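# Pass steel tube through window to work room rack

## Task

Two robots are used: r1 begins in the work room and r2 in the stock room. The connecting door is locked, but a service window is open. Take the steel tube off the wall rack in the stock room and set it on the wall rack in the work room so that it rests on both of that rack's arms. At the end, open the gripper and back away so the tube stays on the rack without any robot holding it. The task fails if either robot falls over or is left leaning.

## Robot and tools

Robots: r1 and r2 are identical Hello Robot Stretch 3 units. Each has a two-wheel differential base (0.33 m long, 0.34 m wide) with a passive rear caster, a mast carrying a lift, and one telescoping arm that sticks out to the robot's RIGHT side. The gripper cannot move forward on its own; you drive the base for that. The base cannot move sideways. An on-the-spot turn pivots about a point 0.05 m behind the front edge; with the arm in and wrist folded, the swept radius is 0.28 m, and an unfolded level wrist reaches past that.

Frames: the base frame sits on the floor between the drive wheels, x forward, y left, z up. hand_pose is reported in it, at the point where closed fingertips meet; with all wrist joints at zero its x axis points up, y back toward the mast, z toward the rear. The odometry frame is the base frame as it was at the start. Each robot reports in its own frames, so their relative placement is only visible through images, lidar_m, wrist_depth_mm and head_depth_mm.

execute_actions: argument actions is a list holding one action, or empty (then it only returns state and images). An action is an object keyed by robot name, r1 and/or r2. For each robot you may give: base, holding exactly one of translate_m (relative straight drive in metres from the base's last reported position, -1 to 1, positive forward) or rotate_rad (relative turn in radians, -3.2 to 3.2, positive counter-clockwise seen from above); joints, an object of absolute targets by name; contact_limits, currently only arm_m, an effort percent 1 to 100 at which the arm motion stops. Joint targets and ranges: lift_m 0 to 1.1 m (arm height); arm_m 0 to 0.52 m (extension); wrist_yaw_rad -1.345 to 4.42 (0 along the arm, positive toward the front, 3.0 folded over the base); wrist_pitch_rad -1.57 to 0.451 (0 level, negative tips fingers down); wrist_roll_rad -2.911 to 2.911 (0 fingers side by side); gripper_m -0.089 to 0.179 (larger is wider; actual tip gap is about 0.007 less when nearly shut and 0.025 less when wide, zero under 0.007); head_pan_rad -3.953 to 1.73 (0 forward, positive left, -1.57 faces along the arm); head_tilt_rad -1.53 to 0.419 (negative down). Motions in one action start together; each action lasts at most 15 s. Omitted joints or bases may keep pushing toward earlier targets. Unknown keys or out-of-range numbers reject the whole call. Optional cameras: list from r1_head_camera, r1_nav_camera, r1_wrist_camera, r2_head_camera, r2_nav_camera, r2_wrist_camera, or all; omitted/null means all, [] none. Once a result reports a stop, later motion calls in the same reply are skipped.

wait: seconds 0 to 10; nothing new is commanded; returns state and images. zoom_image: camera plus region [x0, y0, x1, y1] in pixels from the top-left, at most 504 by 504, on that camera's latest full image. finished_scene: scene number; ends the scene permanently and reports success, so only call it once the tube sits on the rack unheld.

Result lines: base_status and joint_status tell how each commanded motion ended (done, off_target, contact_stop, time_out, torque_fault). done for the base only means the wheels turned the full amount, slip included. After contact_stop, time_out or torque_fault the old target is dropped. A lift or arm that hit something goes slack until commanded again; a slack lift can sag under load. on_its_own covers uncommanded parts; its held at value is a target, not a position. motor_effort is percent of max, positive toward higher values, with the action's peak in brackets; readings carry sizeable bias and noise. Efforts outside the rest range suggest pushing or carrying. Positive wheel effort pushes forward. lidar_m: 12 distances in metres in 30-degree sectors, the 1st straight ahead and counting counter-clockwise (4th left, 7th rear, 10th right), from a plane 0.17 m up, range 0.15 to 12, dash for nothing; misses glass and thin legs, sees other robots; own mast and low lift hide some sectors. wrist_depth_mm (45 to 1000) and head_depth_mm (280 to 4000) are 7x7 grids of median depths from the top left; the head one matches the sideways image. base_odometry counts wheel turns; heading in -3.142 to 3.142. turned_by_wheels and turned_by_imu give rotation since the last result. base_tilt gives forward and right lean in degrees, each with a fixed offset up to about 4 degrees.

Gripping: command gripper_m under the object's width to grasp; lower squeezes harder but the stall guard may weaken the hold, so a heavy tube can slide. To release, go at least 0.02 above where the tips met the object. Neither status nor reading proves a grasp; check images.

Speed: base goes 0.30 m/s and 1.9 rad/s only with lift_m under 0.30, arm_m under 0.03 and wrist_yaw_rad over 2.54; otherwise 0.10 m/s and 0.63 rad/s.

Hazards to avoid: folding or unfolding the wrist outside lift_m 0.32 to 0.95, pitch -0.4 and roll about 0 risks striking the mast, base or head; once folded the lift may go down to 0.25. With yaw below -0.4 keep pitch at -0.5 or lower. Robots pressing on each other hard ends the run in failure; driving any further once bases touch is enough. Pushing the arm into something rigid with the gripper above roughly 0.45 m can tip the robot, and a repeat push after a contact_stop is worse; higher contact limits lower that height. Driving while holding or hooking something fixed, or snagging furniture (especially reversing), can tip it: reverse the last move in small steps, pull the gripper free and if still leaning drop lift_m near 0.2. Wrist servos overloaded for several seconds go limp for 10 s. If both robots carry the tube together, their travel for one command can differ up to 2.5 cm per metre, which strains the load. Objects may occasionally get bumped. Avoid drops, slams and hard pushes; the robot holds its last command while you think.

Each tool is called after "Request:" in YAML: its name, and indented under it one key for each argument.

## Session

Request:
execute_actions:
  actions: []

Scene clock: 0.00 s.
r1.base_odometry: x=+0.000 y=+0.000 heading=+0.000 (m, m, rad; r1's odometry frame)
r1.turned_by_wheels: +0.000 (rad since the last result)
r1.turned_by_imu: +0.000 (rad since the last result)
r1.base_tilt: forward=-0.1 right=+0.0 (deg)
r1.lidar_m: 2.17 2.16 1.97 1.58 1.57 1.71 2.60 2.61 2.85 2.79 2.75 2.70
r1.head_depth_mm: 2192 2716 2753 2765 2758 2757 2083 / 2160 2544 2587 2592 2623 2639 2068 / 2152 2438 2456 2438 2494 2472 2098 / 2129 2322 2322 2350 2352 2362 2119 / 2097 2196 2214 2247 2261 2274 2139 / 2084 2086 2114 2133 2147 2168 2117 / 1976 2008 2033 2029 2057 2066 2064
r1.base_status: not commanded
r1.joint_positions: lift_m=+0.309 arm_m=-0.001 wrist_yaw_rad=+2.972 wrist_pitch_rad=-0.569 wrist_roll_rad=-0.009 gripper_m=+0.037 head_pan_rad=+0.018 head_tilt_rad=-0.023
r1.joint_status: not commanded
r1.motor_effort: left_wheel=+1 right_wheel=-1 lift_m=+32 arm_m=+0 wrist_yaw_rad=+1 wrist_pitch_rad=+6 wrist_roll_rad=+0 gripper_m=+0 head_pan_rad=+0 head_tilt_rad=+3 (%)
r1.hand_pose: x=+0.0130 y=+0.0562 z=+0.2890 quat_wxyz=(+0.255, +0.690, +0.142, +0.663) (m; r1's base frame)
r1.wrist_depth_mm: - - - - - - - / - - - - - - - / 803 - 807 800 789 803 793 / 657 642 646 649 644 652 654 / 556 546 573 561 543 553 544 / 474 502 - - 481 468 466 / - - - - 413 412 411
r2.base_odometry: x=+0.000 y=+0.000 heading=+0.000 (m, m, rad; r2's odometry frame)
r2.turned_by_wheels: +0.000 (rad since the last result)
r2.turned_by_imu: +0.000 (rad since the last result)
r2.base_tilt: forward=+0.9 right=-2.1 (deg)
r2.lidar_m: 2.70 2.73 2.28 2.08 2.11 1.73 1.60 1.61 2.02 2.65 2.67 2.94
r2.head_depth_mm: 2081 2841 2864 2835 2937 2934 2216 / 2081 2756 2828 2806 2874 2886 2255 / 2082 2761 2787 2793 2835 2834 2255 / 2115 2749 2754 2765 2769 2791 2252 / 2110 2728 2727 2745 2736 2769 2249 / 2099 2663 2697 2700 2676 2682 2208 / 2067 2628 2639 2605 2690 2668 2248
r2.base_status: not commanded
r2.joint_positions: lift_m=+0.517 arm_m=+0.001 wrist_yaw_rad=+2.976 wrist_pitch_rad=-0.606 wrist_roll_rad=+0.016 gripper_m=+0.037 head_pan_rad=+0.011 head_tilt_rad=-0.010
r2.joint_status: not commanded
r2.motor_effort: left_wheel=+0 right_wheel=-1 lift_m=+29 arm_m=-1 wrist_yaw_rad=+0 wrist_pitch_rad=+7 wrist_roll_rad=+0 gripper_m=+0 head_pan_rad=+1 head_tilt_rad=+2 (%)
r2.hand_pose: x=+0.0113 y=+0.0483 z=+0.4902 quat_wxyz=(+0.268, +0.695, +0.152, +0.650) (m; r2's base frame)
r2.wrist_depth_mm: - - - - - - - / - - - - - - - / - - - - - - - / 898 888 884 890 885 859 869 / 779 777 - 775 777 767 759 / 682 680 - 673 - 674 669 / 619 611 - 619 597 599 605
pictures: r1_head_camera (sideways: a quarter turn clockwise sets it upright), r1_nav_camera (sideways: a quarter turn counterclockwise sets it upright), r1_wrist_camera, r2_head_camera (sideways: a quarter turn clockwise sets it upright), r2_nav_camera (sideways: a quarter turn counterclockwise sets it upright), r2_wrist_camera
Images, in order (width x height): r1_head_camera 896x504, r1_nav_camera 672x504, r1_wrist_camera 644x364, r2_head_camera 896x504, r2_nav_camera 672x504, r2_wrist_camera 644x364.

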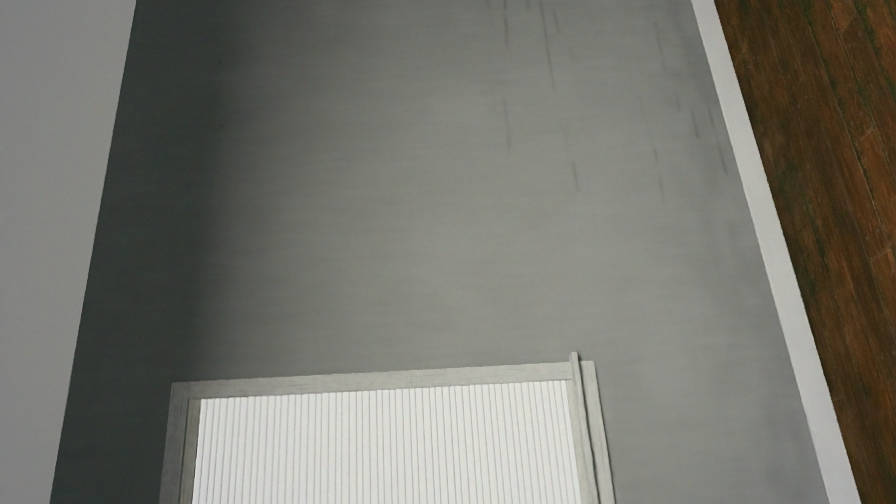

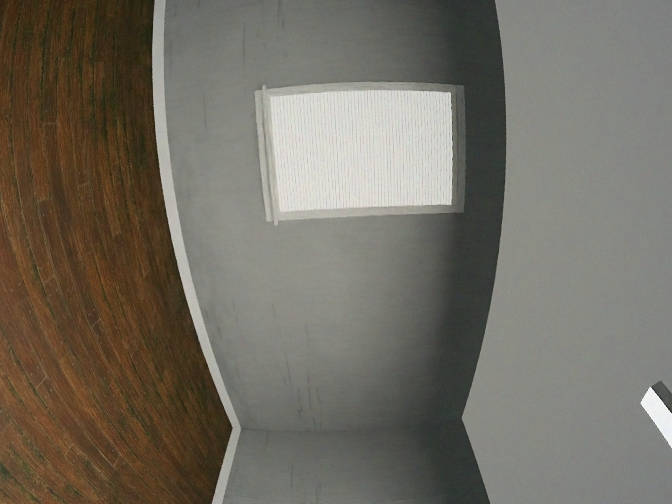

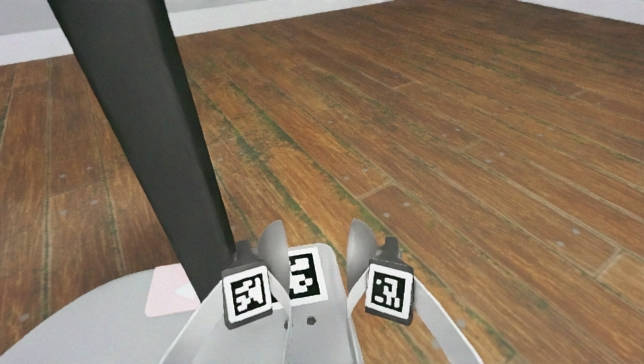

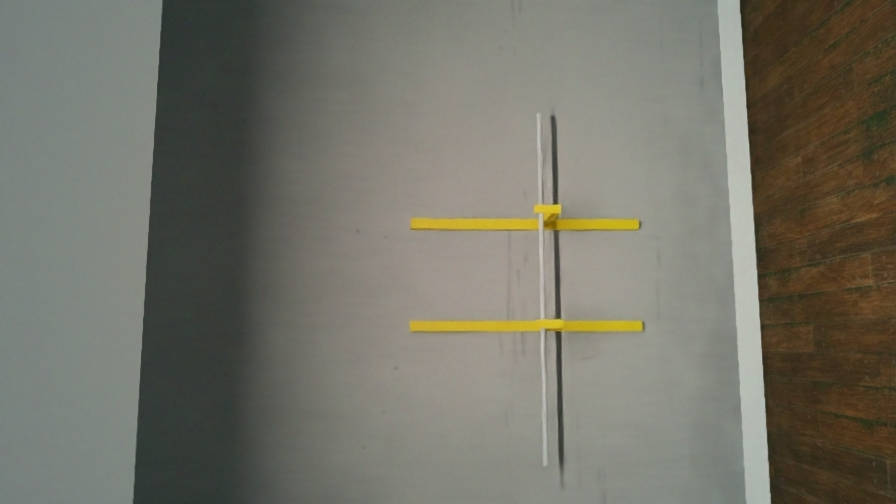

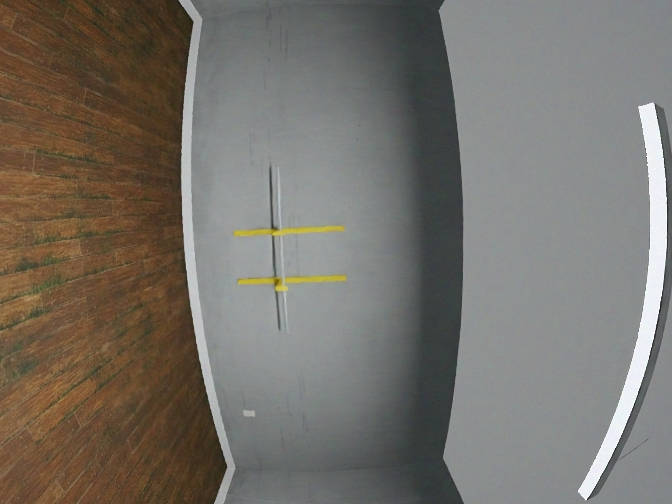

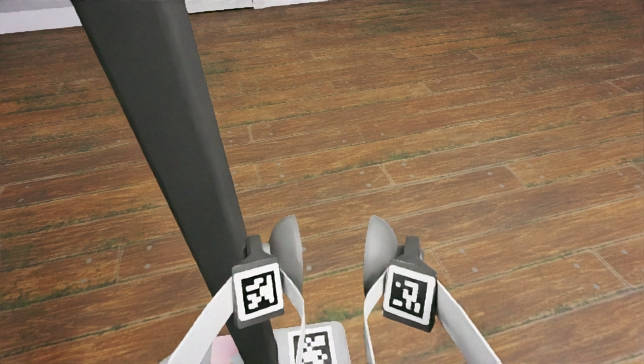

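Request:
execute_actions:
  actions:
    - {"r1":{"joints":{"head_pan_rad":-1.8}},"r2":{"joints":{"head_pan_rad":1.6}}}
  cameras: ["r1_head_camera","r1_nav_camera","r2_head_camera","r2_nav_camera"]

Request:
execute_actions:
  actions:
    - {"r1":{"joints":{"head_pan_rad":-3.4}},"r2":{"joints":{"head_pan_rad":-2.6}}}
  cameras: ["r1_head_camera","r1_nav_camera","r2_head_camera","r2_nav_camera"]

Scene clock: 6.33 s.
r1.base_odometry: x=+0.000 y=+0.000 heading=+0.000 (m, m, rad; r1's odometry frame)
r1.turned_by_wheels: +0.000 (rad since the last result)
r1.turned_by_imu: +0.000 (rad since the last result)
r1.base_tilt: forward=-0.1 right=+0.1 (deg)
r1.lidar_m: 2.17 2.15 1.97 1.58 1.57 1.71 2.60 2.62 2.85 2.79 2.75 2.70
r1.head_depth_mm: 2165 2941 2989 3020 3070 3007 2093 / 2142 3181 3339 3404 3421 3022 2097 / 2113 3422 3722 3702 3744 3075 2113 / 2104 3374 3498 3553 3518 3099 2131 / 2081 3122 3243 3269 3233 3123 2145 / 2071 2939 3003 3005 3010 2929 2155 / 2038 2772 2807 2809 2812 2805 2164
r1.base_status: not commanded
r1.joint_positions: lift_m=+0.309 arm_m=-0.001 wrist_yaw_rad=+2.972 wrist_pitch_rad=-0.569 wrist_roll_rad=-0.009 gripper_m=+0.037 head_pan_rad=-1.793 head_tilt_rad=-0.023
r1.joint_status: all done
r1.motor_effort: left_wheel=+1(1) right_wheel=+0(0) lift_m=+32(31) arm_m=+0(1) wrist_yaw_rad=+0(0) wrist_pitch_rad=+6(6) wrist_roll_rad=+0(0) gripper_m=+0(0) head_pan_rad=-2(32) head_tilt_rad=+2(2) (%)
r1.hand_pose: x=+0.0130 y=+0.0562 z=+0.2890 quat_wxyz=(+0.255, +0.690, +0.142, +0.663) (m; r1's base frame)
r1.wrist_depth_mm: - - - - - - - / - - - - - - - / 795 - 814 807 791 822 798 / 648 641 648 643 649 651 640 / 550 547 563 560 538 536 539 / 477 501 - - 483 471 468 / - - - - 410 411 414
r2.base_odometry: x=+0.000 y=+0.000 heading=+0.000 (m, m, rad; r2's odometry frame)
r2.turned_by_wheels: +0.000 (rad since the last result)
r2.turned_by_imu: -0.001 (rad since the last result)
r2.base_tilt: forward=+0.9 right=-2.1 (deg)
r2.lidar_m: 2.70 2.73 2.28 2.08 2.11 1.73 1.60 1.62 2.03 2.65 2.67 2.93
r2.head_depth_mm: 2168 2216 2212 2235 2244 2229 2220 / - 2167 2189 2161 2198 2226 2206 / - - 2162 2160 2172 2182 2163 / - - 2130 2121 2129 2126 2117 / - - 2060 2099 2097 2134 2107 / - - 2030 2068 2069 2064 2078 / - - 2004 2038 2019 2047 2066
r2.base_status: not commanded
r2.joint_positions: lift_m=+0.517 arm_m=+0.001 wrist_yaw_rad=+2.976 wrist_pitch_rad=-0.606 wrist_roll_rad=+0.016 gripper_m=+0.037 head_pan_rad=+1.593 head_tilt_rad=-0.010
r2.joint_status: all done
r2.motor_effort: left_wheel=+1(1) right_wheel=-1(0) lift_m=+29(29) arm_m=+0(1) wrist_yaw_rad=+0(0) wrist_pitch_rad=+7(7) wrist_roll_rad=+0(0) gripper_m=+0(0) head_pan_rad=+5(60) head_tilt_rad=+2(2) (%)
r2.hand_pose: x=+0.0113 y=+0.0483 z=+0.4902 quat_wxyz=(+0.268, +0.695, +0.152, +0.650) (m; r2's base frame)
r2.wrist_depth_mm: - - - - - - - / - - - - - - - / - - - - - - - / 896 883 890 890 883 876 880 / 767 779 - 787 763 753 761 / 678 690 - 680 - 664 680 / 609 606 - 624 596 591 599
pictures: r1_head_camera (sideways: a quarter turn clockwise sets it upright), r1_nav_camera (sideways: a quarter turn counterclockwise sets it upright), r2_head_camera (sideways: a quarter turn clockwise sets it upright), r2_nav_camera (sideways: a quarter turn counterclockwise sets it upright)
Images, in order (width x height): r1_head_camera 896x504, r1_nav_camera 672x504, r2_head_camera 896x504, r2_nav_camera 672x504.

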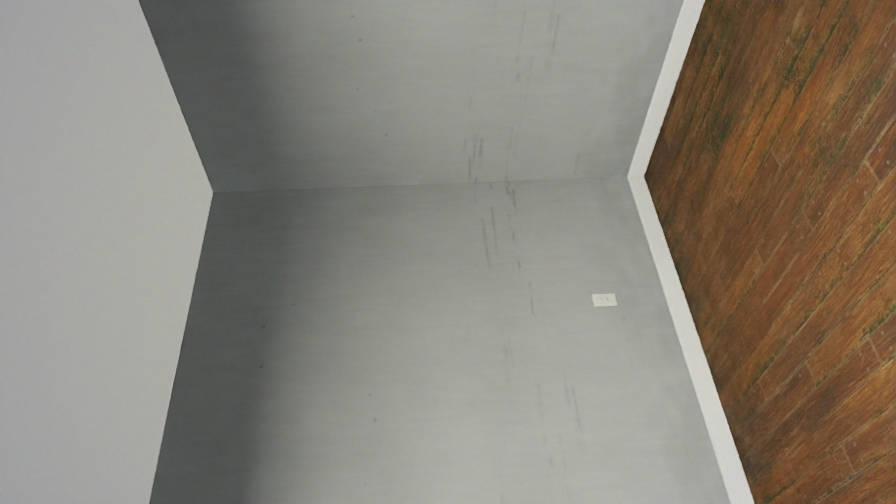

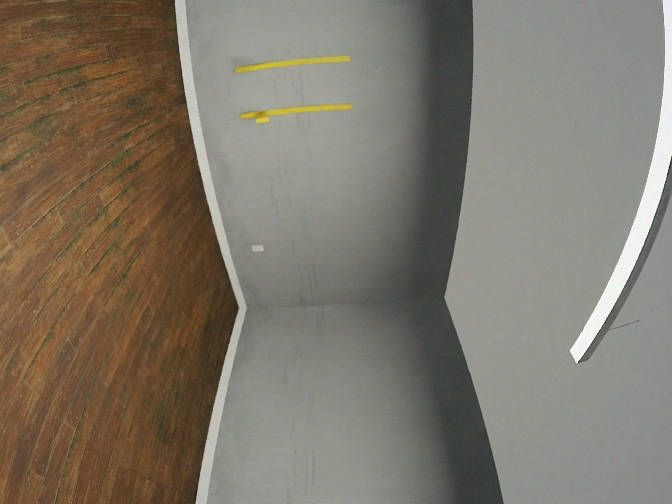

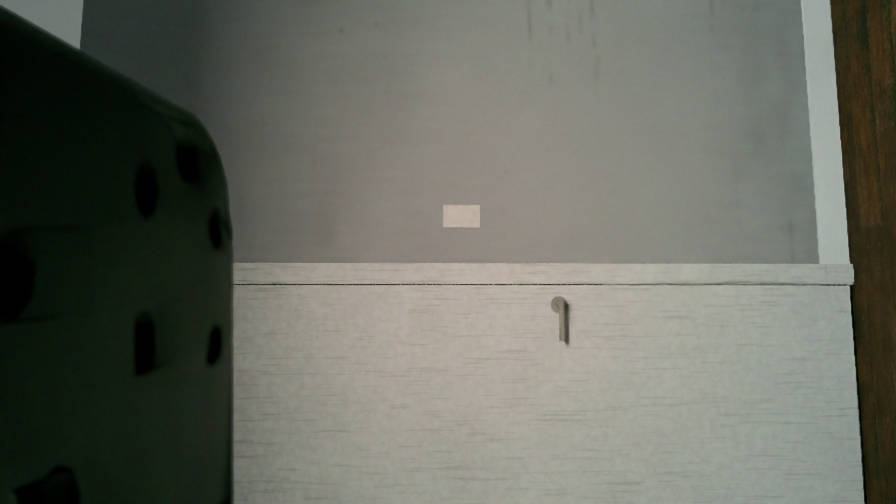

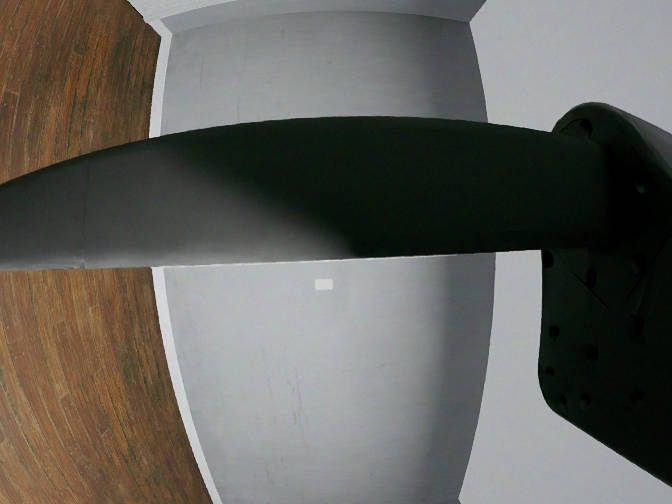

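Scene clock: 8.77 s.
r1.base_odometry: x=+0.000 y=+0.000 heading=+0.000 (m, m, rad; r1's odometry frame)
r1.turned_by_wheels: +0.000 (rad since the last result)
r1.turned_by_imu: +0.000 (rad since the last result)
r1.base_tilt: forward=+0.0 right=+0.1 (deg)
r1.lidar_m: 2.17 2.15 1.97 1.58 1.57 1.71 2.59 2.62 2.84 2.78 2.75 2.70
r1.head_depth_mm: 1681 1705 1731 1762 1782 1797 1820 / 1853 1877 1901 1946 1983 2008 1984 / 2029 2078 2093 2165 2181 2225 2111 / 2119 2350 2387 2417 2485 2521 2102 / 2087 2703 2738 2871 2923 2781 2143 / 2077 2811 2897 2872 2917 2835 2143 / 2049 2677 2694 2674 2689 2677 2159
r1.base_status: not commanded
r1.joint_positions: lift_m=+0.309 arm_m=-0.001 wrist_yaw_rad=+2.972 wrist_pitch_rad=-0.569 wrist_roll_rad=-0.009 gripper_m=+0.037 head_pan_rad=-3.393 head_tilt_rad=-0.023
r1.joint_status: all done
r1.motor_effort: left_wheel=+1(1) right_wheel=+0(0) lift_m=+31(31) arm_m=-1(0) wrist_yaw_rad=+0(0) wrist_pitch_rad=+6(6) wrist_roll_rad=+0(0) gripper_m=+0(0) head_pan_rad=-2(37) head_tilt_rad=+2(3) (%)
r1.hand_pose: x=+0.0130 y=+0.0562 z=+0.2890 quat_wxyz=(+0.255, +0.690, +0.142, +0.663) (m; r1's base frame)
r1.wrist_depth_mm: - - - - - - - / - - - - - - - / 813 - 798 802 796 801 795 / 657 653 641 654 636 648 645 / 550 542 569 561 550 545 550 / 473 495 - - 480 468 469 / - - - - 411 412 414
r2.base_odometry: x=+0.000 y=+0.000 heading=+0.000 (m, m, rad; r2's odometry frame)
r2.turned_by_wheels: +0.000 (rad since the last result)
r2.turned_by_imu: -0.001 (rad since the last result)
r2.base_tilt: forward=+0.9 right=-2.1 (deg)
r2.lidar_m: 2.71 2.74 2.28 2.08 2.11 1.73 1.60 1.61 2.02 2.65 2.67 2.94
r2.head_depth_mm: 1507 1323 - - - 1535 1538 / 1567 1375 - - 3158 1607 1622 / 1643 1445 - - 1919 1671 1690 / 1716 1513 1741 1779 1771 1765 1758 / 1799 1807 1805 1832 1837 1841 1847 / 1909 1904 1913 1915 1955 1937 1954 / 1967 1989 2012 2006 2023 2065 2045
r2.base_status: not commanded
r2.joint_positions: lift_m=+0.517 arm_m=+0.001 wrist_yaw_rad=+2.976 wrist_pitch_rad=-0.606 wrist_roll_rad=+0.016 gripper_m=+0.037 head_pan_rad=-2.593 head_tilt_rad=-0.010
r2.joint_status: all done
r2.motor_effort: left_wheel=+0(0) right_wheel=-1(0) lift_m=+29(29) arm_m=+0(1) wrist_yaw_rad=+0(0) wrist_pitch_rad=+7(7) wrist_roll_rad=+0(0) gripper_m=+0(0) head_pan_rad=-4(57) head_tilt_rad=+2(2) (%)
r2.hand_pose: x=+0.0113 y=+0.0483 z=+0.4902 quat_wxyz=(+0.268, +0.695, +0.152, +0.650) (m; r2's base frame)
r2.wrist_depth_mm: - - - - - - - / - - - - - - - / - - - - - - - / 896 900 886 901 879 863 878 / 791 780 - 768 773 757 769 / 684 677 - 680 - 670 670 / 604 608 - 618 599 604 594
pictures: r1_head_camera (sideways: a quarter turn clockwise sets it upright), r1_nav_camera (sideways: a quarter turn counterclockwise sets it upright), r2_head_camera (sideways: a quarter turn clockwise sets it upright), r2_nav_camera (sideways: a quarter turn counterclockwise sets it upright)
Images, in order (width x height): r1_head_camera 896x504, r1_nav_camera 672x504, r2_head_camera 896x504, r2_nav_camera 672x504.

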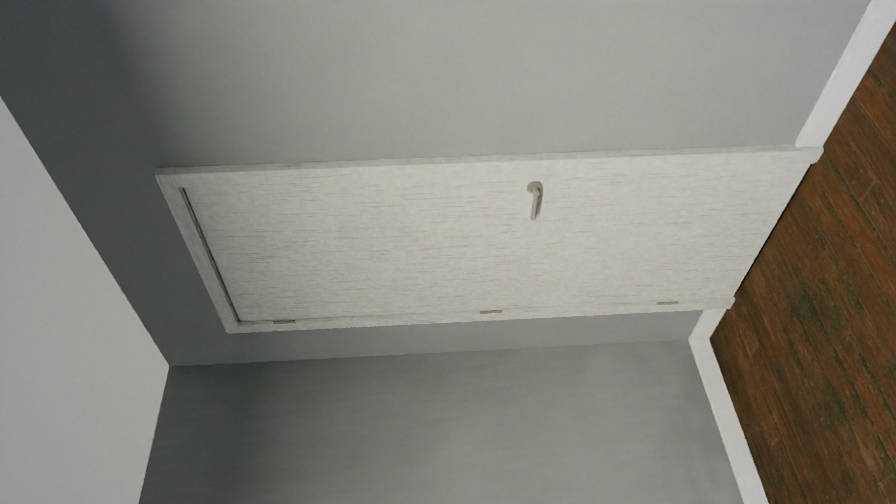

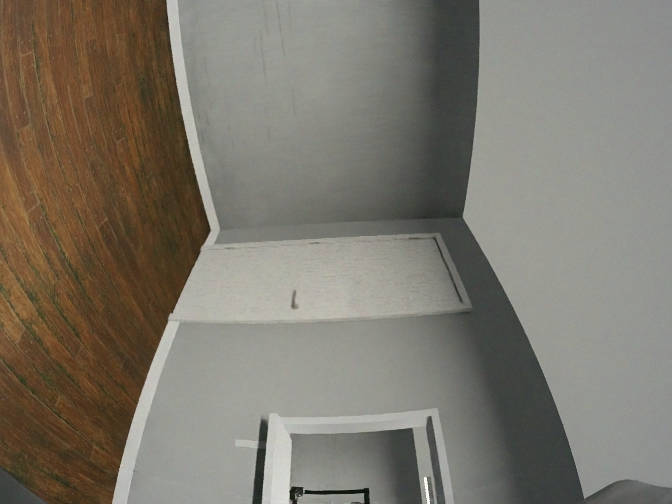

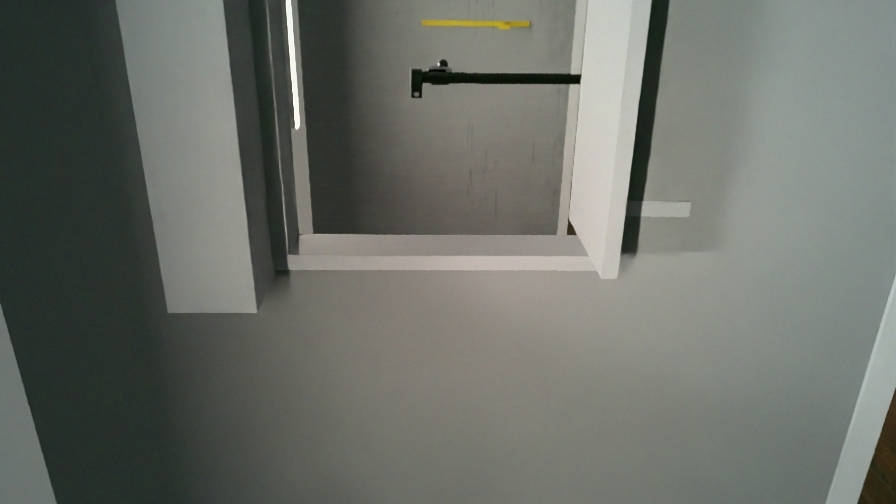

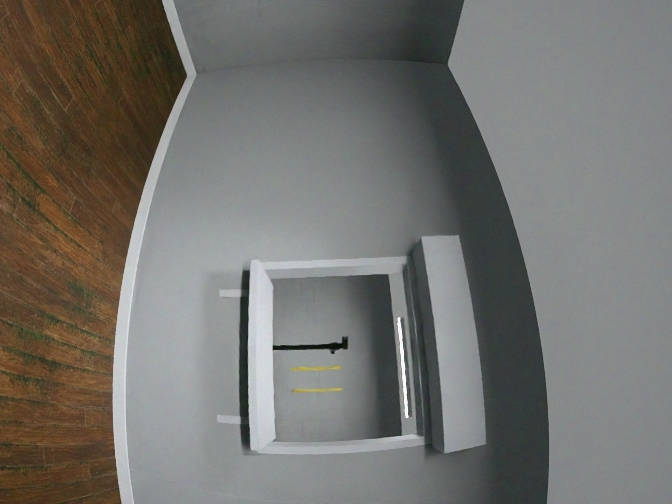

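Request:
execute_actions:
  actions:
    - {"r1":{"base":{"rotate_rad":2.70},"joints":{"head_pan_rad":-0.7,"lift_m":0.28,"wrist_pitch_rad":-0.4}},"r2":{"base":{"rotate_rad":0.055},"joints":{"head_pan_rad":0,"lift_m":0.28,"wrist_pitch_rad":-0.4}}}
  cameras: []

Request:
execute_actions:
  actions:
    - {"r1":{"base":{"translate_m":1.0}},"r2":{"base":{"translate_m":1.0}}}
  cameras: ["r1_head_camera","r2_head_camera"]

Request:
execute_actions:
  actions:
    - {"r1":{"base":{"translate_m":0.25}},"r2":{"base":{"translate_m":0.85}}}
  cameras: []

Request:
execute_actions:
  actions:
    - {"r1":{"base":{"rotate_rad":-0.683},"joints":{"head_pan_rad":-0.5,"head_tilt_rad":-0.5,"lift_m":0.8}},"r2":{"base":{"rotate_rad":1.645},"joints":{"head_pan_rad":-1.57,"head_tilt_rad":-0.3,"lift_m":0.8}}}
  cameras: ["r1_head_camera","r1_nav_camera","r2_head_camera","r2_nav_camera"]

Scene clock: 53.53 s.
r1.base_odometry: x=+0.000 y=+0.000 heading=+2.700 (m, m, rad; r1's odometry frame)
r1.turned_by_wheels: +2.700 (rad since the last result)
r1.turned_by_imu: +2.624 (rad since the last result)
r1.base_tilt: forward=-0.2 right=+0.0 (deg)
r1.lidar_m: 1.75 2.61 2.61 2.91 2.76 2.75 2.61 2.16 2.15 1.90 1.58 1.57
r1.head_depth_mm: 1524 1524 1545 1566 1580 1591 1616 / 1514 1530 1544 1558 1570 1592 1603 / 1497 1517 1528 1546 1570 1569 1592 / 1499 1506 - - 1707 1562 1588 / 1488 1511 - - 1735 1561 1580 / 1483 1497 - - 1761 1554 1563 / 1474 1489 - - 1809 1549 1564
r1.base_status: done
r1.joint_positions: lift_m=+0.280 arm_m=-0.001 wrist_yaw_rad=+2.972 wrist_pitch_rad=-0.424 wrist_roll_rad=-0.009 gripper_m=+0.037 head_pan_rad=-0.707 head_tilt_rad=-0.023
r1.joint_status: all done
r1.motor_effort: left_wheel=-2(10) right_wheel=+2(8) lift_m=+25(27) arm_m=-1(1) wrist_yaw_rad=+0(0) wrist_pitch_rad=+11(10) wrist_roll_rad=+0(0) gripper_m=+0(1) head_pan_rad=+3(35) head_tilt_rad=+3(3) (%)
r1.hand_pose: x=+0.0164 y=+0.0766 z=+0.2916 quat_wxyz=(+0.207, +0.698, +0.091, +0.680) (m; r1's base frame)
r1.wrist_depth_mm: - - - - - - - / - - - - - - - / - - - - - - - / 792 751 767 770 759 760 745 / 614 611 628 612 601 599 593 / 513 510 - 520 514 500 496 / 450 - - - 426 432 428
r2.base_odometry: x=+0.000 y=+0.000 heading=+0.055 (m, m, rad; r2's odometry frame)
r2.turned_by_wheels: +0.055 (rad since the last result)
r2.turned_by_imu: +0.054 (rad since the last result)
r2.base_tilt: forward=+0.9 right=-2.2 (deg)
r2.lidar_m: 2.71 2.76 2.23 2.08 2.13 1.69 1.60 1.63 2.12 2.65 2.70 2.87
r2.head_depth_mm: 2092 2794 2829 2856 2866 2841 2234 / 2082 2787 2803 2835 2847 2824 2250 / 2095 2743 2766 2818 2799 2816 2256 / 2105 2737 2724 2709 2767 2757 2249 / 2095 2699 2713 2721 2739 2777 2249 / 2075 2667 2685 2695 2701 2692 2262 / 2055 2634 2627 2692 2680 2672 2230
r2.base_status: done
r2.joint_positions: lift_m=+0.280 arm_m=+0.001 wrist_yaw_rad=+2.976 wrist_pitch_rad=-0.418 wrist_roll_rad=+0.016 gripper_m=+0.037 head_pan_rad=-0.007 head_tilt_rad=-0.010
r2.joint_status: all done
r2.motor_effort: left_wheel=-2(8) right_wheel=+2(2) lift_m=+19(24) arm_m=+0(0) wrist_yaw_rad=+0(0) wrist_pitch_rad=+10(10) wrist_roll_rad=+0(0) gripper_m=+0(1) head_pan_rad=+5(59) head_tilt_rad=+2(2) (%)
r2.hand_pose: x=+0.0158 y=+0.0754 z=+0.2930 quat_wxyz=(+0.205, +0.707, +0.088, +0.672) (m; r2's base frame)
r2.wrist_depth_mm: - - - - - - - / - - - - - - - / - - - 973 952 951 944 / 758 753 743 757 731 733 733 / 617 612 639 609 616 598 604 / 516 524 - 522 - 507 510 / 455 - - - 431 438 438
pictures: none
No camera images: the call's "cameras" was empty. Leave "cameras" out to get every camera's image.

Scene clock: 58.63 s.
r1.base_odometry: x=-0.904 y=+0.428 heading=+2.700 (m, m, rad; r1's odometry frame)
r1.turned_by_wheels: +0.000 (rad since the last result)
r1.turned_by_imu: +0.001 (rad since the last result)
r1.base_tilt: forward=+0.0 right=+0.0 (deg)
r1.lidar_m: 0.91 1.44 1.96 2.19 3.50 3.50 3.44 2.82 1.87 0.98 0.82 0.82
r1.head_depth_mm: 763 3505 - - - 908 696 / 759 3260 - - - 919 700 / 756 3194 - - - 930 706 / 754 3037 - - - 937 711 / 750 1071 - - 900 794 783 / 747 751 758 768 776 784 788 / 743 750 755 762 771 779 788
r1.base_status: done
r1.joint_positions: lift_m=+0.280 arm_m=-0.001 wrist_yaw_rad=+2.972 wrist_pitch_rad=-0.423 wrist_roll_rad=-0.009 gripper_m=+0.037 head_pan_rad=-0.707 head_tilt_rad=-0.023
r1.joint_status: not commanded
r1.motor_effort: left_wheel=-2(10) right_wheel=+1(7) lift_m=+24(25) arm_m=-1(1) wrist_yaw_rad=+1(0) wrist_pitch_rad=+11(11) wrist_roll_rad=+0(0) gripper_m=+0(0) head_pan_rad=+3(3) head_tilt_rad=+3(3) (%)
r1.hand_pose: x=+0.0165 y=+0.0767 z=+0.2917 quat_wxyz=(+0.206, +0.698, +0.091, +0.680) (m; r1's base frame)
r1.wrist_depth_mm: - - - - - - - / - - - - - - - / - - - - - - - / 752 736 753 760 752 751 748 / 605 610 630 623 598 602 592 / 514 513 - 518 520 505 504 / 445 - - - 430 430 427
r2.base_odometry: x=+0.999 y=+0.055 heading=+0.055 (m, m, rad; r2's odometry frame)
r2.turned_by_wheels: +0.000 (rad since the last result)
r2.turned_by_imu: -0.004 (rad since the last result)
r2.base_tilt: forward=+0.9 right=-2.1 (deg)
r2.lidar_m: 1.72 1.74 2.27 2.18 2.22 2.75 2.59 2.64 2.73 2.57 2.62 1.82
r2.head_depth_mm: 1742 1740 1770 1762 1759 1813 1808 / 1716 1737 1745 1745 1736 1760 1772 / 1698 1713 1726 1716 1716 1738 1759 / 1689 1705 1700 1702 1720 1725 1733 / 1667 1683 1689 1692 1690 1707 1719 / 1651 1656 1663 1686 1673 1683 1706 / 1634 1636 1649 1652 1660 1682 1681
r2.base_status: done
r2.joint_positions: lift_m=+0.280 arm_m=+0.001 wrist_yaw_rad=+2.976 wrist_pitch_rad=-0.418 wrist_roll_rad=+0.016 gripper_m=+0.037 head_pan_rad=-0.007 head_tilt_rad=-0.010
r2.joint_status: not commanded
r2.motor_effort: left_wheel=-2(8) right_wheel=+1(5) lift_m=+20(19) arm_m=+0(0) wrist_yaw_rad=+0(0) wrist_pitch_rad=+10(10) wrist_roll_rad=+0(0) gripper_m=-1(0) head_pan_rad=+5(6) head_tilt_rad=+2(2) (%)
r2.hand_pose: x=+0.0158 y=+0.0755 z=+0.2932 quat_wxyz=(+0.204, +0.707, +0.087, +0.672) (m; r2's base frame)
r2.wrist_depth_mm: - - - - - - - / - - - - - - - / - - - 975 950 943 952 / 750 747 757 738 739 743 731 / 613 610 623 598 620 596 599 / 518 519 - 525 - 507 501 / 457 - - - 430 441 441
pictures: r1_head_camera (sideways: a quarter turn clockwise sets it upright), r2_head_camera (sideways: a quarter turn clockwise sets it upright)
Images, in order (width x height): r1_head_camera 896x504, r2_head_camera 896x504.

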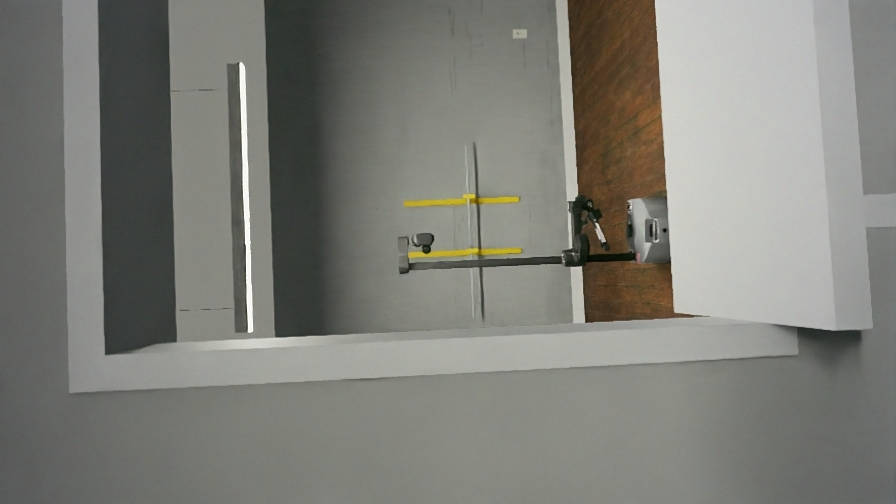

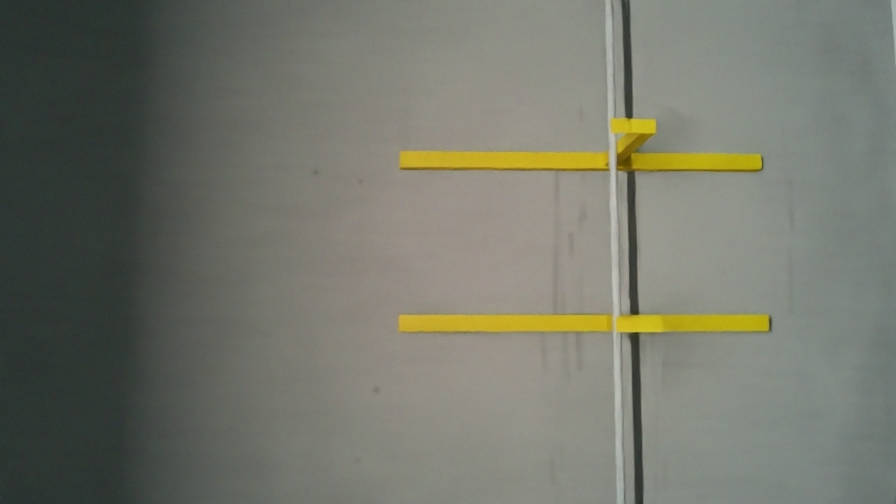

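Scene clock: 63.23 s.
r1.base_odometry: x=-1.130 y=+0.534 heading=+2.700 (m, m, rad; r1's odometry frame)
r1.turned_by_wheels: +0.000 (rad since the last result)
r1.turned_by_imu: +0.001 (rad since the last result)
r1.base_tilt: forward=-0.1 right=+0.1 (deg)
r1.lidar_m: 0.70 1.10 1.80 2.00 3.23 3.69 3.61 2.98 1.44 0.76 0.63 0.63
r1.head_depth_mm: 681 3242 - - - 2980 634 / 676 3193 - - - 2994 640 / 605 571 575 581 587 594 599 / 568 574 580 587 591 596 602 / 567 573 577 582 587 594 599 / 565 569 574 579 586 591 597 / 561 568 571 577 582 588 593
r1.base_status: done
r1.joint_positions: lift_m=+0.280 arm_m=-0.001 wrist_yaw_rad=+2.972 wrist_pitch_rad=-0.423 wrist_roll_rad=-0.009 gripper_m=+0.037 head_pan_rad=-0.707 head_tilt_rad=-0.023
r1.joint_status: not commanded
r1.motor_effort: left_wheel=-2(8) right_wheel=+1(6) lift_m=+25(25) arm_m=-1(1) wrist_yaw_rad=+0(0) wrist_pitch_rad=+10(10) wrist_roll_rad=+0(1) gripper_m=-1(0) head_pan_rad=+3(3) head_tilt_rad=+3(3) (%)
r1.hand_pose: x=+0.0165 y=+0.0767 z=+0.2917 quat_wxyz=(+0.206, +0.698, +0.091, +0.680) (m; r1's base frame)
r1.wrist_depth_mm: - - - - - - - / - - - - - - - / - - - - - - - / 768 738 779 764 762 764 763 / 601 617 640 605 613 600 603 / 516 506 - 527 522 510 500 / 452 - - - 431 436 431
r2.base_odometry: x=+1.847 y=+0.101 heading=+0.055 (m, m, rad; r2's odometry frame)
r2.turned_by_wheels: +0.000 (rad since the last result)
r2.turned_by_imu: -0.003 (rad since the last result)
r2.base_tilt: forward=+1.0 right=-2.1 (deg)
r2.lidar_m: 0.87 0.89 1.16 2.24 2.28 2.94 3.41 3.47 2.66 2.50 1.35 0.92
r2.head_depth_mm: 856 856 861 868 876 874 846 / 845 853 855 858 866 866 873 / 837 843 847 850 856 859 862 / 825 831 836 841 846 849 847 / 817 824 826 830 836 843 844 / 809 812 821 819 821 816 805 / 799 804 810 814 820 821 826
r2.base_status: done
r2.joint_positions: lift_m=+0.280 arm_m=+0.001 wrist_yaw_rad=+2.976 wrist_pitch_rad=-0.417 wrist_roll_rad=+0.016 gripper_m=+0.037 head_pan_rad=-0.007 head_tilt_rad=-0.010
r2.joint_status: not commanded
r2.motor_effort: left_wheel=-2(8) right_wheel=+1(5) lift_m=+19(19) arm_m=+0(1) wrist_yaw_rad=+0(0) wrist_pitch_rad=+10(10) wrist_roll_rad=+0(0) gripper_m=-1(0) head_pan_rad=+5(5) head_tilt_rad=+2(2) (%)
r2.hand_pose: x=+0.0158 y=+0.0755 z=+0.2932 quat_wxyz=(+0.204, +0.707, +0.087, +0.672) (m; r2's base frame)
r2.wrist_depth_mm: - - - - - - 845 / - - - - - - 862 / - - - 948 970 958 851 / 746 748 731 743 739 733 734 / 611 609 623 610 619 600 596 / 521 521 - 528 - 504 504 / 459 - - - 427 440 436
pictures: none
No camera images: the call's "cameras" was empty. Leave "cameras" out to get every camera's image.

Scene clock: 68.80 s.
r1.base_odometry: x=-1.130 y=+0.534 heading=+2.017 (m, m, rad; r1's odometry frame)
r1.turned_by_wheels: -0.683 (rad since the last result)
r1.turned_by_imu: -0.665 (rad since the last result)
r1.base_tilt: forward=-0.1 right=+0.1 (deg)
r1.lidar_m: 0.63 0.66 0.88 1.80 1.89 2.67 3.70 3.89 3.06 2.14 0.86 0.65
r1.head_depth_mm: 3417 3619 1159 853 1173 1402 1294 / 3868 - 1166 777 1054 1236 1294 / - - - 781 956 1107 1245 / - - - 783 880 996 1157 / - - - 786 655 909 1044 / - - - 789 610 839 947 / - - - 788 661 776 871
r1.base_status: done
r1.joint_positions: lift_m=+0.800 arm_m=-0.001 wrist_yaw_rad=+2.972 wrist_pitch_rad=-0.423 wrist_roll_rad=-0.009 gripper_m=+0.037 head_pan_rad=-0.507 head_tilt_rad=-0.494
r1.joint_status: all done
r1.motor_effort: left_wheel=+3(12) right_wheel=-2(7) lift_m=+38(40) arm_m=-1(1) wrist_yaw_rad=+0(1) wrist_pitch_rad=+10(11) wrist_roll_rad=+0(0) gripper_m=+0(0) head_pan_rad=+3(16) head_tilt_rad=-4(36) (%)
r1.hand_pose: x=+0.0165 y=+0.0767 z=+0.8113 quat_wxyz=(+0.206, +0.698, +0.091, +0.680) (m; r1's base frame)
r1.wrist_depth_mm: - - - - - 816 609 / - - - - - 828 616 / - - - - - 829 629 / - - - - - 880 650 / - - - - - 914 648 / - - - - - 942 649 / 960 956 973 973 960 911 654
r2.base_odometry: x=+1.847 y=+0.101 heading=+1.700 (m, m, rad; r2's odometry frame)
r2.turned_by_wheels: +1.645 (rad since the last result)
r2.turned_by_imu: +1.664 (rad since the last result)
r2.base_tilt: forward=+1.0 right=-2.1 (deg)
r2.lidar_m: 2.24 2.32 3.13 3.41 3.54 2.62 2.51 1.25 0.91 0.87 0.91 1.23
r2.head_depth_mm: 745 789 835 879 926 1000 1094 / 745 787 832 887 938 1016 1092 / 744 784 831 882 937 1006 1087 / 743 781 828 884 933 1010 1091 / 741 767 815 864 912 751 1083 / 740 778 829 880 925 1002 1078 / 742 779 826 880 926 1002 1081
r2.base_status: done
r2.joint_positions: lift_m=+0.800 arm_m=+0.001 wrist_yaw_rad=+2.976 wrist_pitch_rad=-0.417 wrist_roll_rad=+0.016 gripper_m=+0.037 head_pan_rad=-1.563 head_tilt_rad=-0.297
r2.joint_status: all done
r2.motor_effort: left_wheel=-3(11) right_wheel=+1(4) lift_m=+38(40) arm_m=+0(1) wrist_yaw_rad=+0(0) wrist_pitch_rad=+10(10) wrist_roll_rad=+0(0) gripper_m=+0(0) head_pan_rad=-3(59) head_tilt_rad=-2(31) (%)
r2.hand_pose: x=+0.0158 y=+0.0755 z=+0.8124 quat_wxyz=(+0.204, +0.707, +0.087, +0.672) (m; r2's base frame)
r2.wrist_depth_mm: - - - - - - - / - - - - - - - / - - - - - - - / - - - - - - - / - - - - - - - / - - - - - - - / - - - - 945 - -
pictures: r1_head_camera (sideways: a quarter turn clockwise sets it upright), r1_nav_camera (sideways: a quarter turn counterclockwise sets it upright), r2_head_camera (sideways: a quarter turn clockwise sets it upright), r2_nav_camera (sideways: a quarter turn counterclockwise sets it upright)
Images, in order (width x height): r1_head_camera 896x504, r1_nav_camera 672x504, r2_head_camera 896x504, r2_nav_camera 672x504.

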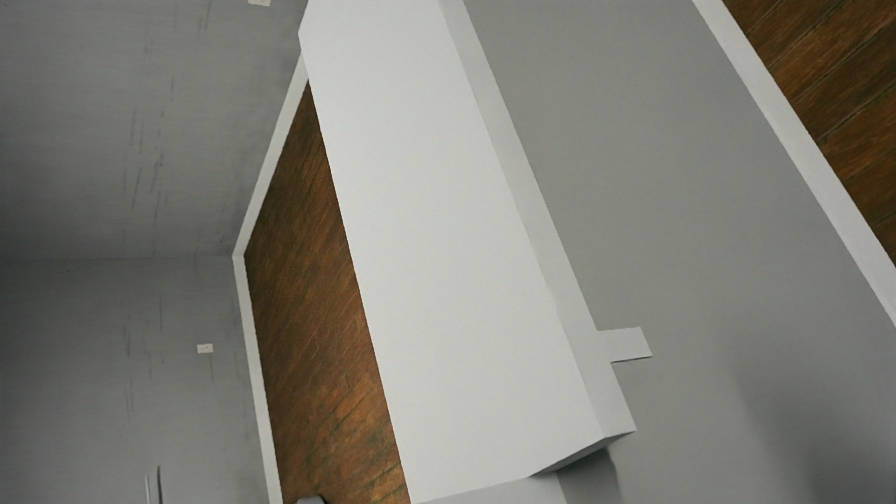

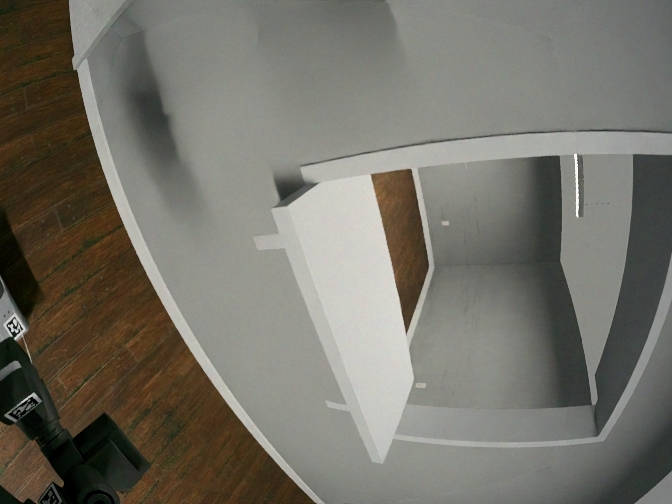

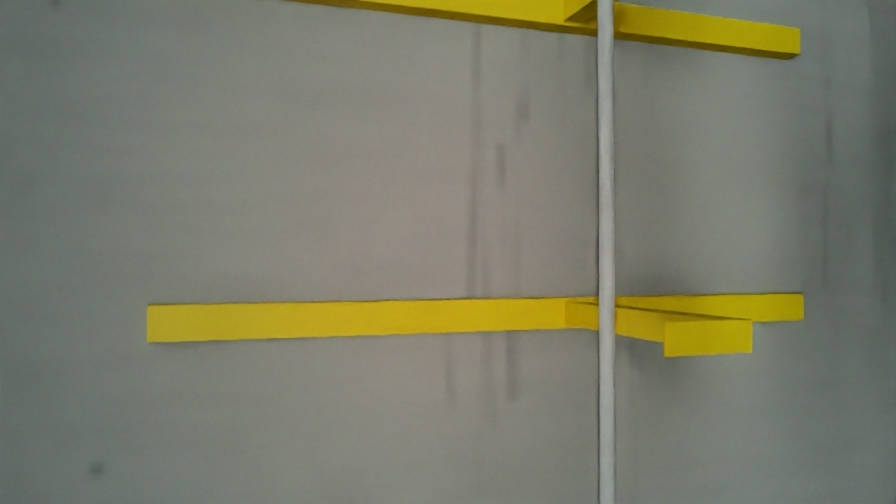

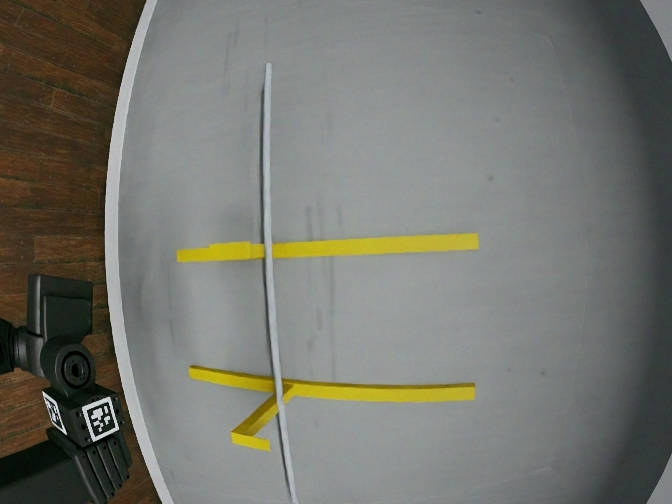

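Request:
execute_actions:
  actions:
    - {"r1":{"base":{"rotate_rad":-0.02},"joints":{"wrist_yaw_rad":0}},"r2":{"joints":{"wrist_yaw_rad":0,"head_tilt_rad":-0.55}}}
  cameras: []

Request:
execute_actions:
  actions:
    - {"r1":{"base":{"translate_m":0.3},"joints":{"wrist_pitch_rad":0.02,"wrist_roll_rad":1.57,"gripper_m":0.12,"head_pan_rad":-1.2,"head_tilt_rad":-0.7}},"r2":{"joints":{"wrist_pitch_rad":0.02,"wrist_roll_rad":1.57,"gripper_m":0.12,"arm_m":0.1}}}
  cameras: ["r1_head_camera","r1_wrist_camera","r2_head_camera","r2_wrist_camera"]

Scene clock: 78.17 s.
r1.base_odometry: x=-1.130 y=+0.534 heading=+1.997 (m, m, rad; r1's odometry frame)
r1.turned_by_wheels: -0.020 (rad since the last result)
r1.turned_by_imu: -0.019 (rad since the last result)
r1.base_tilt: forward=-0.1 right=+0.0 (deg)
r1.lidar_m: 0.63 0.66 0.87 1.80 1.87 2.61 3.70 3.87 3.08 2.29 0.87 0.65
r1.head_depth_mm: 3380 3590 1159 855 1203 1424 1302 / 3774 - 1165 815 1077 1259 1301 / - - - 780 972 1128 1242 / - - - 779 888 1012 1173 / - - - 784 658 919 1050 / - - - 791 610 843 950 / - - - 793 663 779 869
r1.base_status: done
r1.joint_positions: lift_m=+0.800 arm_m=-0.001 wrist_yaw_rad=+0.004 wrist_pitch_rad=-0.423 wrist_roll_rad=-0.009 gripper_m=+0.037 head_pan_rad=-0.507 head_tilt_rad=-0.494
r1.joint_status: all done
r1.motor_effort: left_wheel=+3(10) right_wheel=-3(5) lift_m=+38(38) arm_m=-1(1) wrist_yaw_rad=-2(3) wrist_pitch_rad=+10(10) wrist_roll_rad=+0(0) gripper_m=+0(0) head_pan_rad=+3(3) head_tilt_rad=-4(3) (%)
r1.hand_pose: x=-0.0206 y=-0.3676 z=+0.8113 quat_wxyz=(+0.695, +0.151, -0.687, -0.147) (m; r1's base frame)
r1.wrist_depth_mm: 691 - - - - - - / 750 - - - - - - / 746 - - - - - - / 755 - - - - - - / 736 - - - - - - / 753 - - - - - - / 739 939 970 988 981 963 958
r2.base_odometry: x=+1.847 y=+0.101 heading=+1.700 (m, m, rad; r2's odometry frame)
r2.turned_by_wheels: +0.000 (rad since the last result)
r2.turned_by_imu: -0.001 (rad since the last result)
r2.base_tilt: forward=+0.8 right=-2.1 (deg)
r2.lidar_m: 2.25 2.32 3.11 3.41 3.55 2.61 2.50 1.25 0.91 0.87 0.90 1.23
r2.head_depth_mm: 733 803 887 983 1116 1317 1291 / 728 800 889 993 1132 1321 1288 / 731 799 887 994 1128 1294 - / 728 803 882 993 1125 1290 1286 / 710 782 867 901 1109 1300 1289 / 725 797 880 989 1120 1306 1296 / 723 796 881 982 1115 1288 1282
r2.base_status: not commanded
r2.joint_positions: lift_m=+0.800 arm_m=+0.001 wrist_yaw_rad=+0.003 wrist_pitch_rad=-0.417 wrist_roll_rad=+0.016 gripper_m=+0.037 head_pan_rad=-1.563 head_tilt_rad=-0.543
r2.joint_status: all done
r2.motor_effort: left_wheel=-3(3) right_wheel=+1(1) lift_m=+38(38) arm_m=-1(1) wrist_yaw_rad=-4(3) wrist_pitch_rad=+9(10) wrist_roll_rad=+0(0) gripper_m=+0(0) head_pan_rad=-4(4) head_tilt_rad=-4(28) (%)
r2.hand_pose: x=-0.0208 y=-0.3704 z=+0.8124 quat_wxyz=(+0.687, +0.147, -0.697, -0.147) (m; r2's base frame)
r2.wrist_depth_mm: 571 576 316 566 567 559 399 / 613 615 612 601 608 599 603 / 675 674 668 656 655 638 650 / 740 730 731 734 722 703 706 / 823 806 801 804 785 798 781 / 918 934 908 893 - 889 877 / - 959 955 953 949 937 942
pictures: none
No camera images: the call's "cameras" was empty. Leave "cameras" out to get every camera's image.

Scene clock: 82.53 s.
r1.base_odometry: x=-1.254 y=+0.808 heading=+1.997 (m, m, rad; r1's odometry frame)
r1.turned_by_wheels: +0.000 (rad since the last result)
r1.turned_by_imu: +0.001 (rad since the last result)
r1.base_tilt: forward=+0.0 right=+0.1 (deg)
r1.lidar_m: 0.33 0.34 0.48 1.31 1.86 2.60 3.99 4.16 3.07 1.19 0.46 0.34
r1.head_depth_mm: 2491 2839 2549 2052 1613 1370 - / 2027 2725 2451 1972 1647 1426 - / 1205 1217 1749 1857 1631 1386 1161 / 923 989 743 1277 1502 1372 1187 / 974 1011 745 579 998 1160 1159 / 2928 1051 746 580 473 828 933 / 3058 3417 747 581 475 400 696
r1.base_status: done
r1.joint_positions: lift_m=+0.800 arm_m=-0.001 wrist_yaw_rad=+0.003 wrist_pitch_rad=-0.008 wrist_roll_rad=+1.565 gripper_m=+0.120 head_pan_rad=-1.193 head_tilt_rad=-0.691
r1.joint_status: all done
r1.motor_effort: left_wheel=+3(9) right_wheel=-2(3) lift_m=+38(38) arm_m=-1(1) wrist_yaw_rad=-3(2) wrist_pitch_rad=+12(13) wrist_roll_rad=+2(3) gripper_m=+0(100) head_pan_rad=-2(29) head_tilt_rad=-5(27) (%)
r1.hand_pose: x=-0.0205 y=-0.3999 z=+0.9121 quat_wxyz=(+0.003, +0.002, -1.000, -0.004) (m; r1's base frame)
r1.wrist_depth_mm: - - - - - - - / - - - - - - - / - - - - - - - / - - - - - - - / - - - - - - 960 / 827 849 836 833 816 824 785 / 823 - - 644 615 587 599
r2.base_odometry: x=+1.847 y=+0.101 heading=+1.700 (m, m, rad; r2's odometry frame)
r2.turned_by_wheels: +0.000 (rad since the last result)
r2.turned_by_imu: -0.001 (rad since the last result)
r2.base_tilt: forward=+0.9 right=-2.1 (deg)
r2.lidar_m: 2.24 2.33 3.13 3.40 3.55 2.60 2.50 1.25 0.91 0.87 0.90 1.23
r2.head_depth_mm: 733 803 886 979 1113 1259 - / 730 802 890 994 1133 - - / 729 802 886 992 1129 1258 - / 729 800 884 956 1128 - 1272 / 713 778 869 897 1110 1303 1299 / 725 799 875 985 1124 1295 1293 / 725 795 883 988 1119 1292 1288
r2.base_status: not commanded
r2.joint_positions: lift_m=+0.800 arm_m=+0.100 wrist_yaw_rad=+0.003 wrist_pitch_rad=-0.001 wrist_roll_rad=+1.569 gripper_m=+0.120 head_pan_rad=-1.563 head_tilt_rad=-0.543
r2.joint_status: all done
r2.motor_effort: left_wheel=-3(4) right_wheel=+1(1) lift_m=+38(38) arm_m=+3(3) wrist_yaw_rad=-3(4) wrist_pitch_rad=+11(11) wrist_roll_rad=+1(3) gripper_m=+1(87) head_pan_rad=-3(4) head_tilt_rad=-5(4) (%)
r2.hand_pose: x=-0.0207 y=-0.5009 z=+0.9136 quat_wxyz=(+0.001, +0.001, -1.000, -0.001) (m; r2's base frame)
r2.wrist_depth_mm: 510 505 498 495 491 488 484 / 521 516 506 502 501 490 493 / 534 530 524 514 513 507 504 / 552 542 538 529 533 520 522 / 561 525 522 515 510 506 523 / 574 578 562 561 553 - 549 / 595 588 581 564 258 565 556
pictures: r1_head_camera (sideways: a quarter turn clockwise sets it upright), r1_wrist_camera, r2_head_camera (sideways: a quarter turn clockwise sets it upright), r2_wrist_camera
Images, in order (width x height): r1_head_camera 896x504, r1_wrist_camera 644x364, r2_head_camera 896x504, r2_wrist_camera 644x364.

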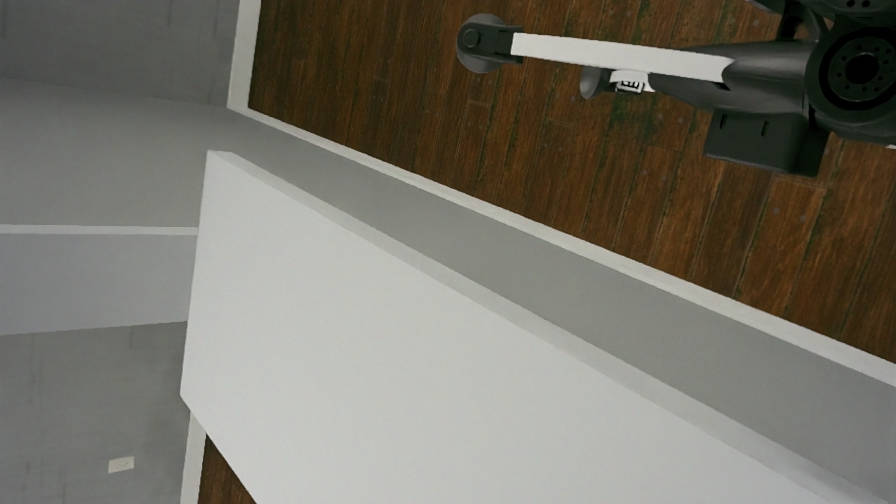

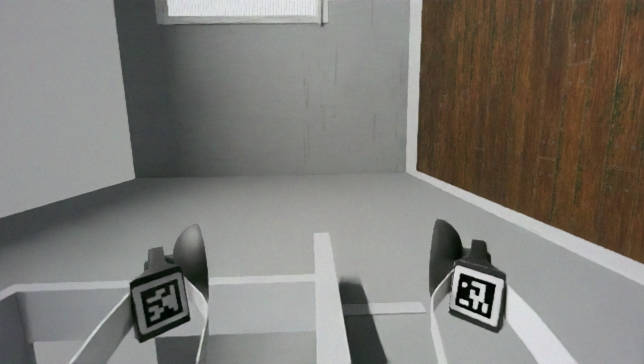

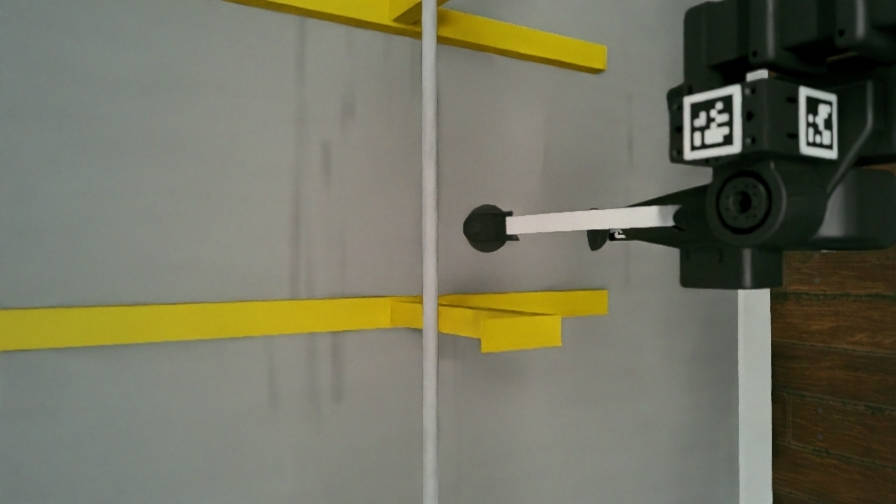

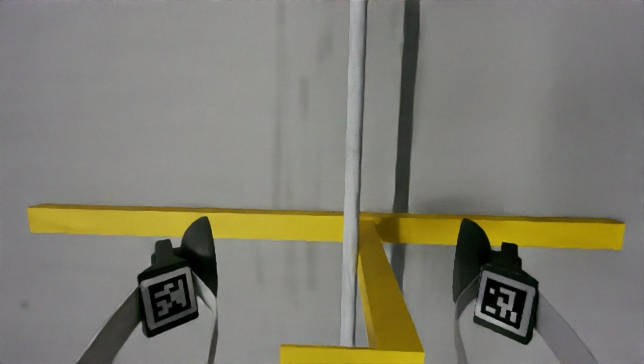

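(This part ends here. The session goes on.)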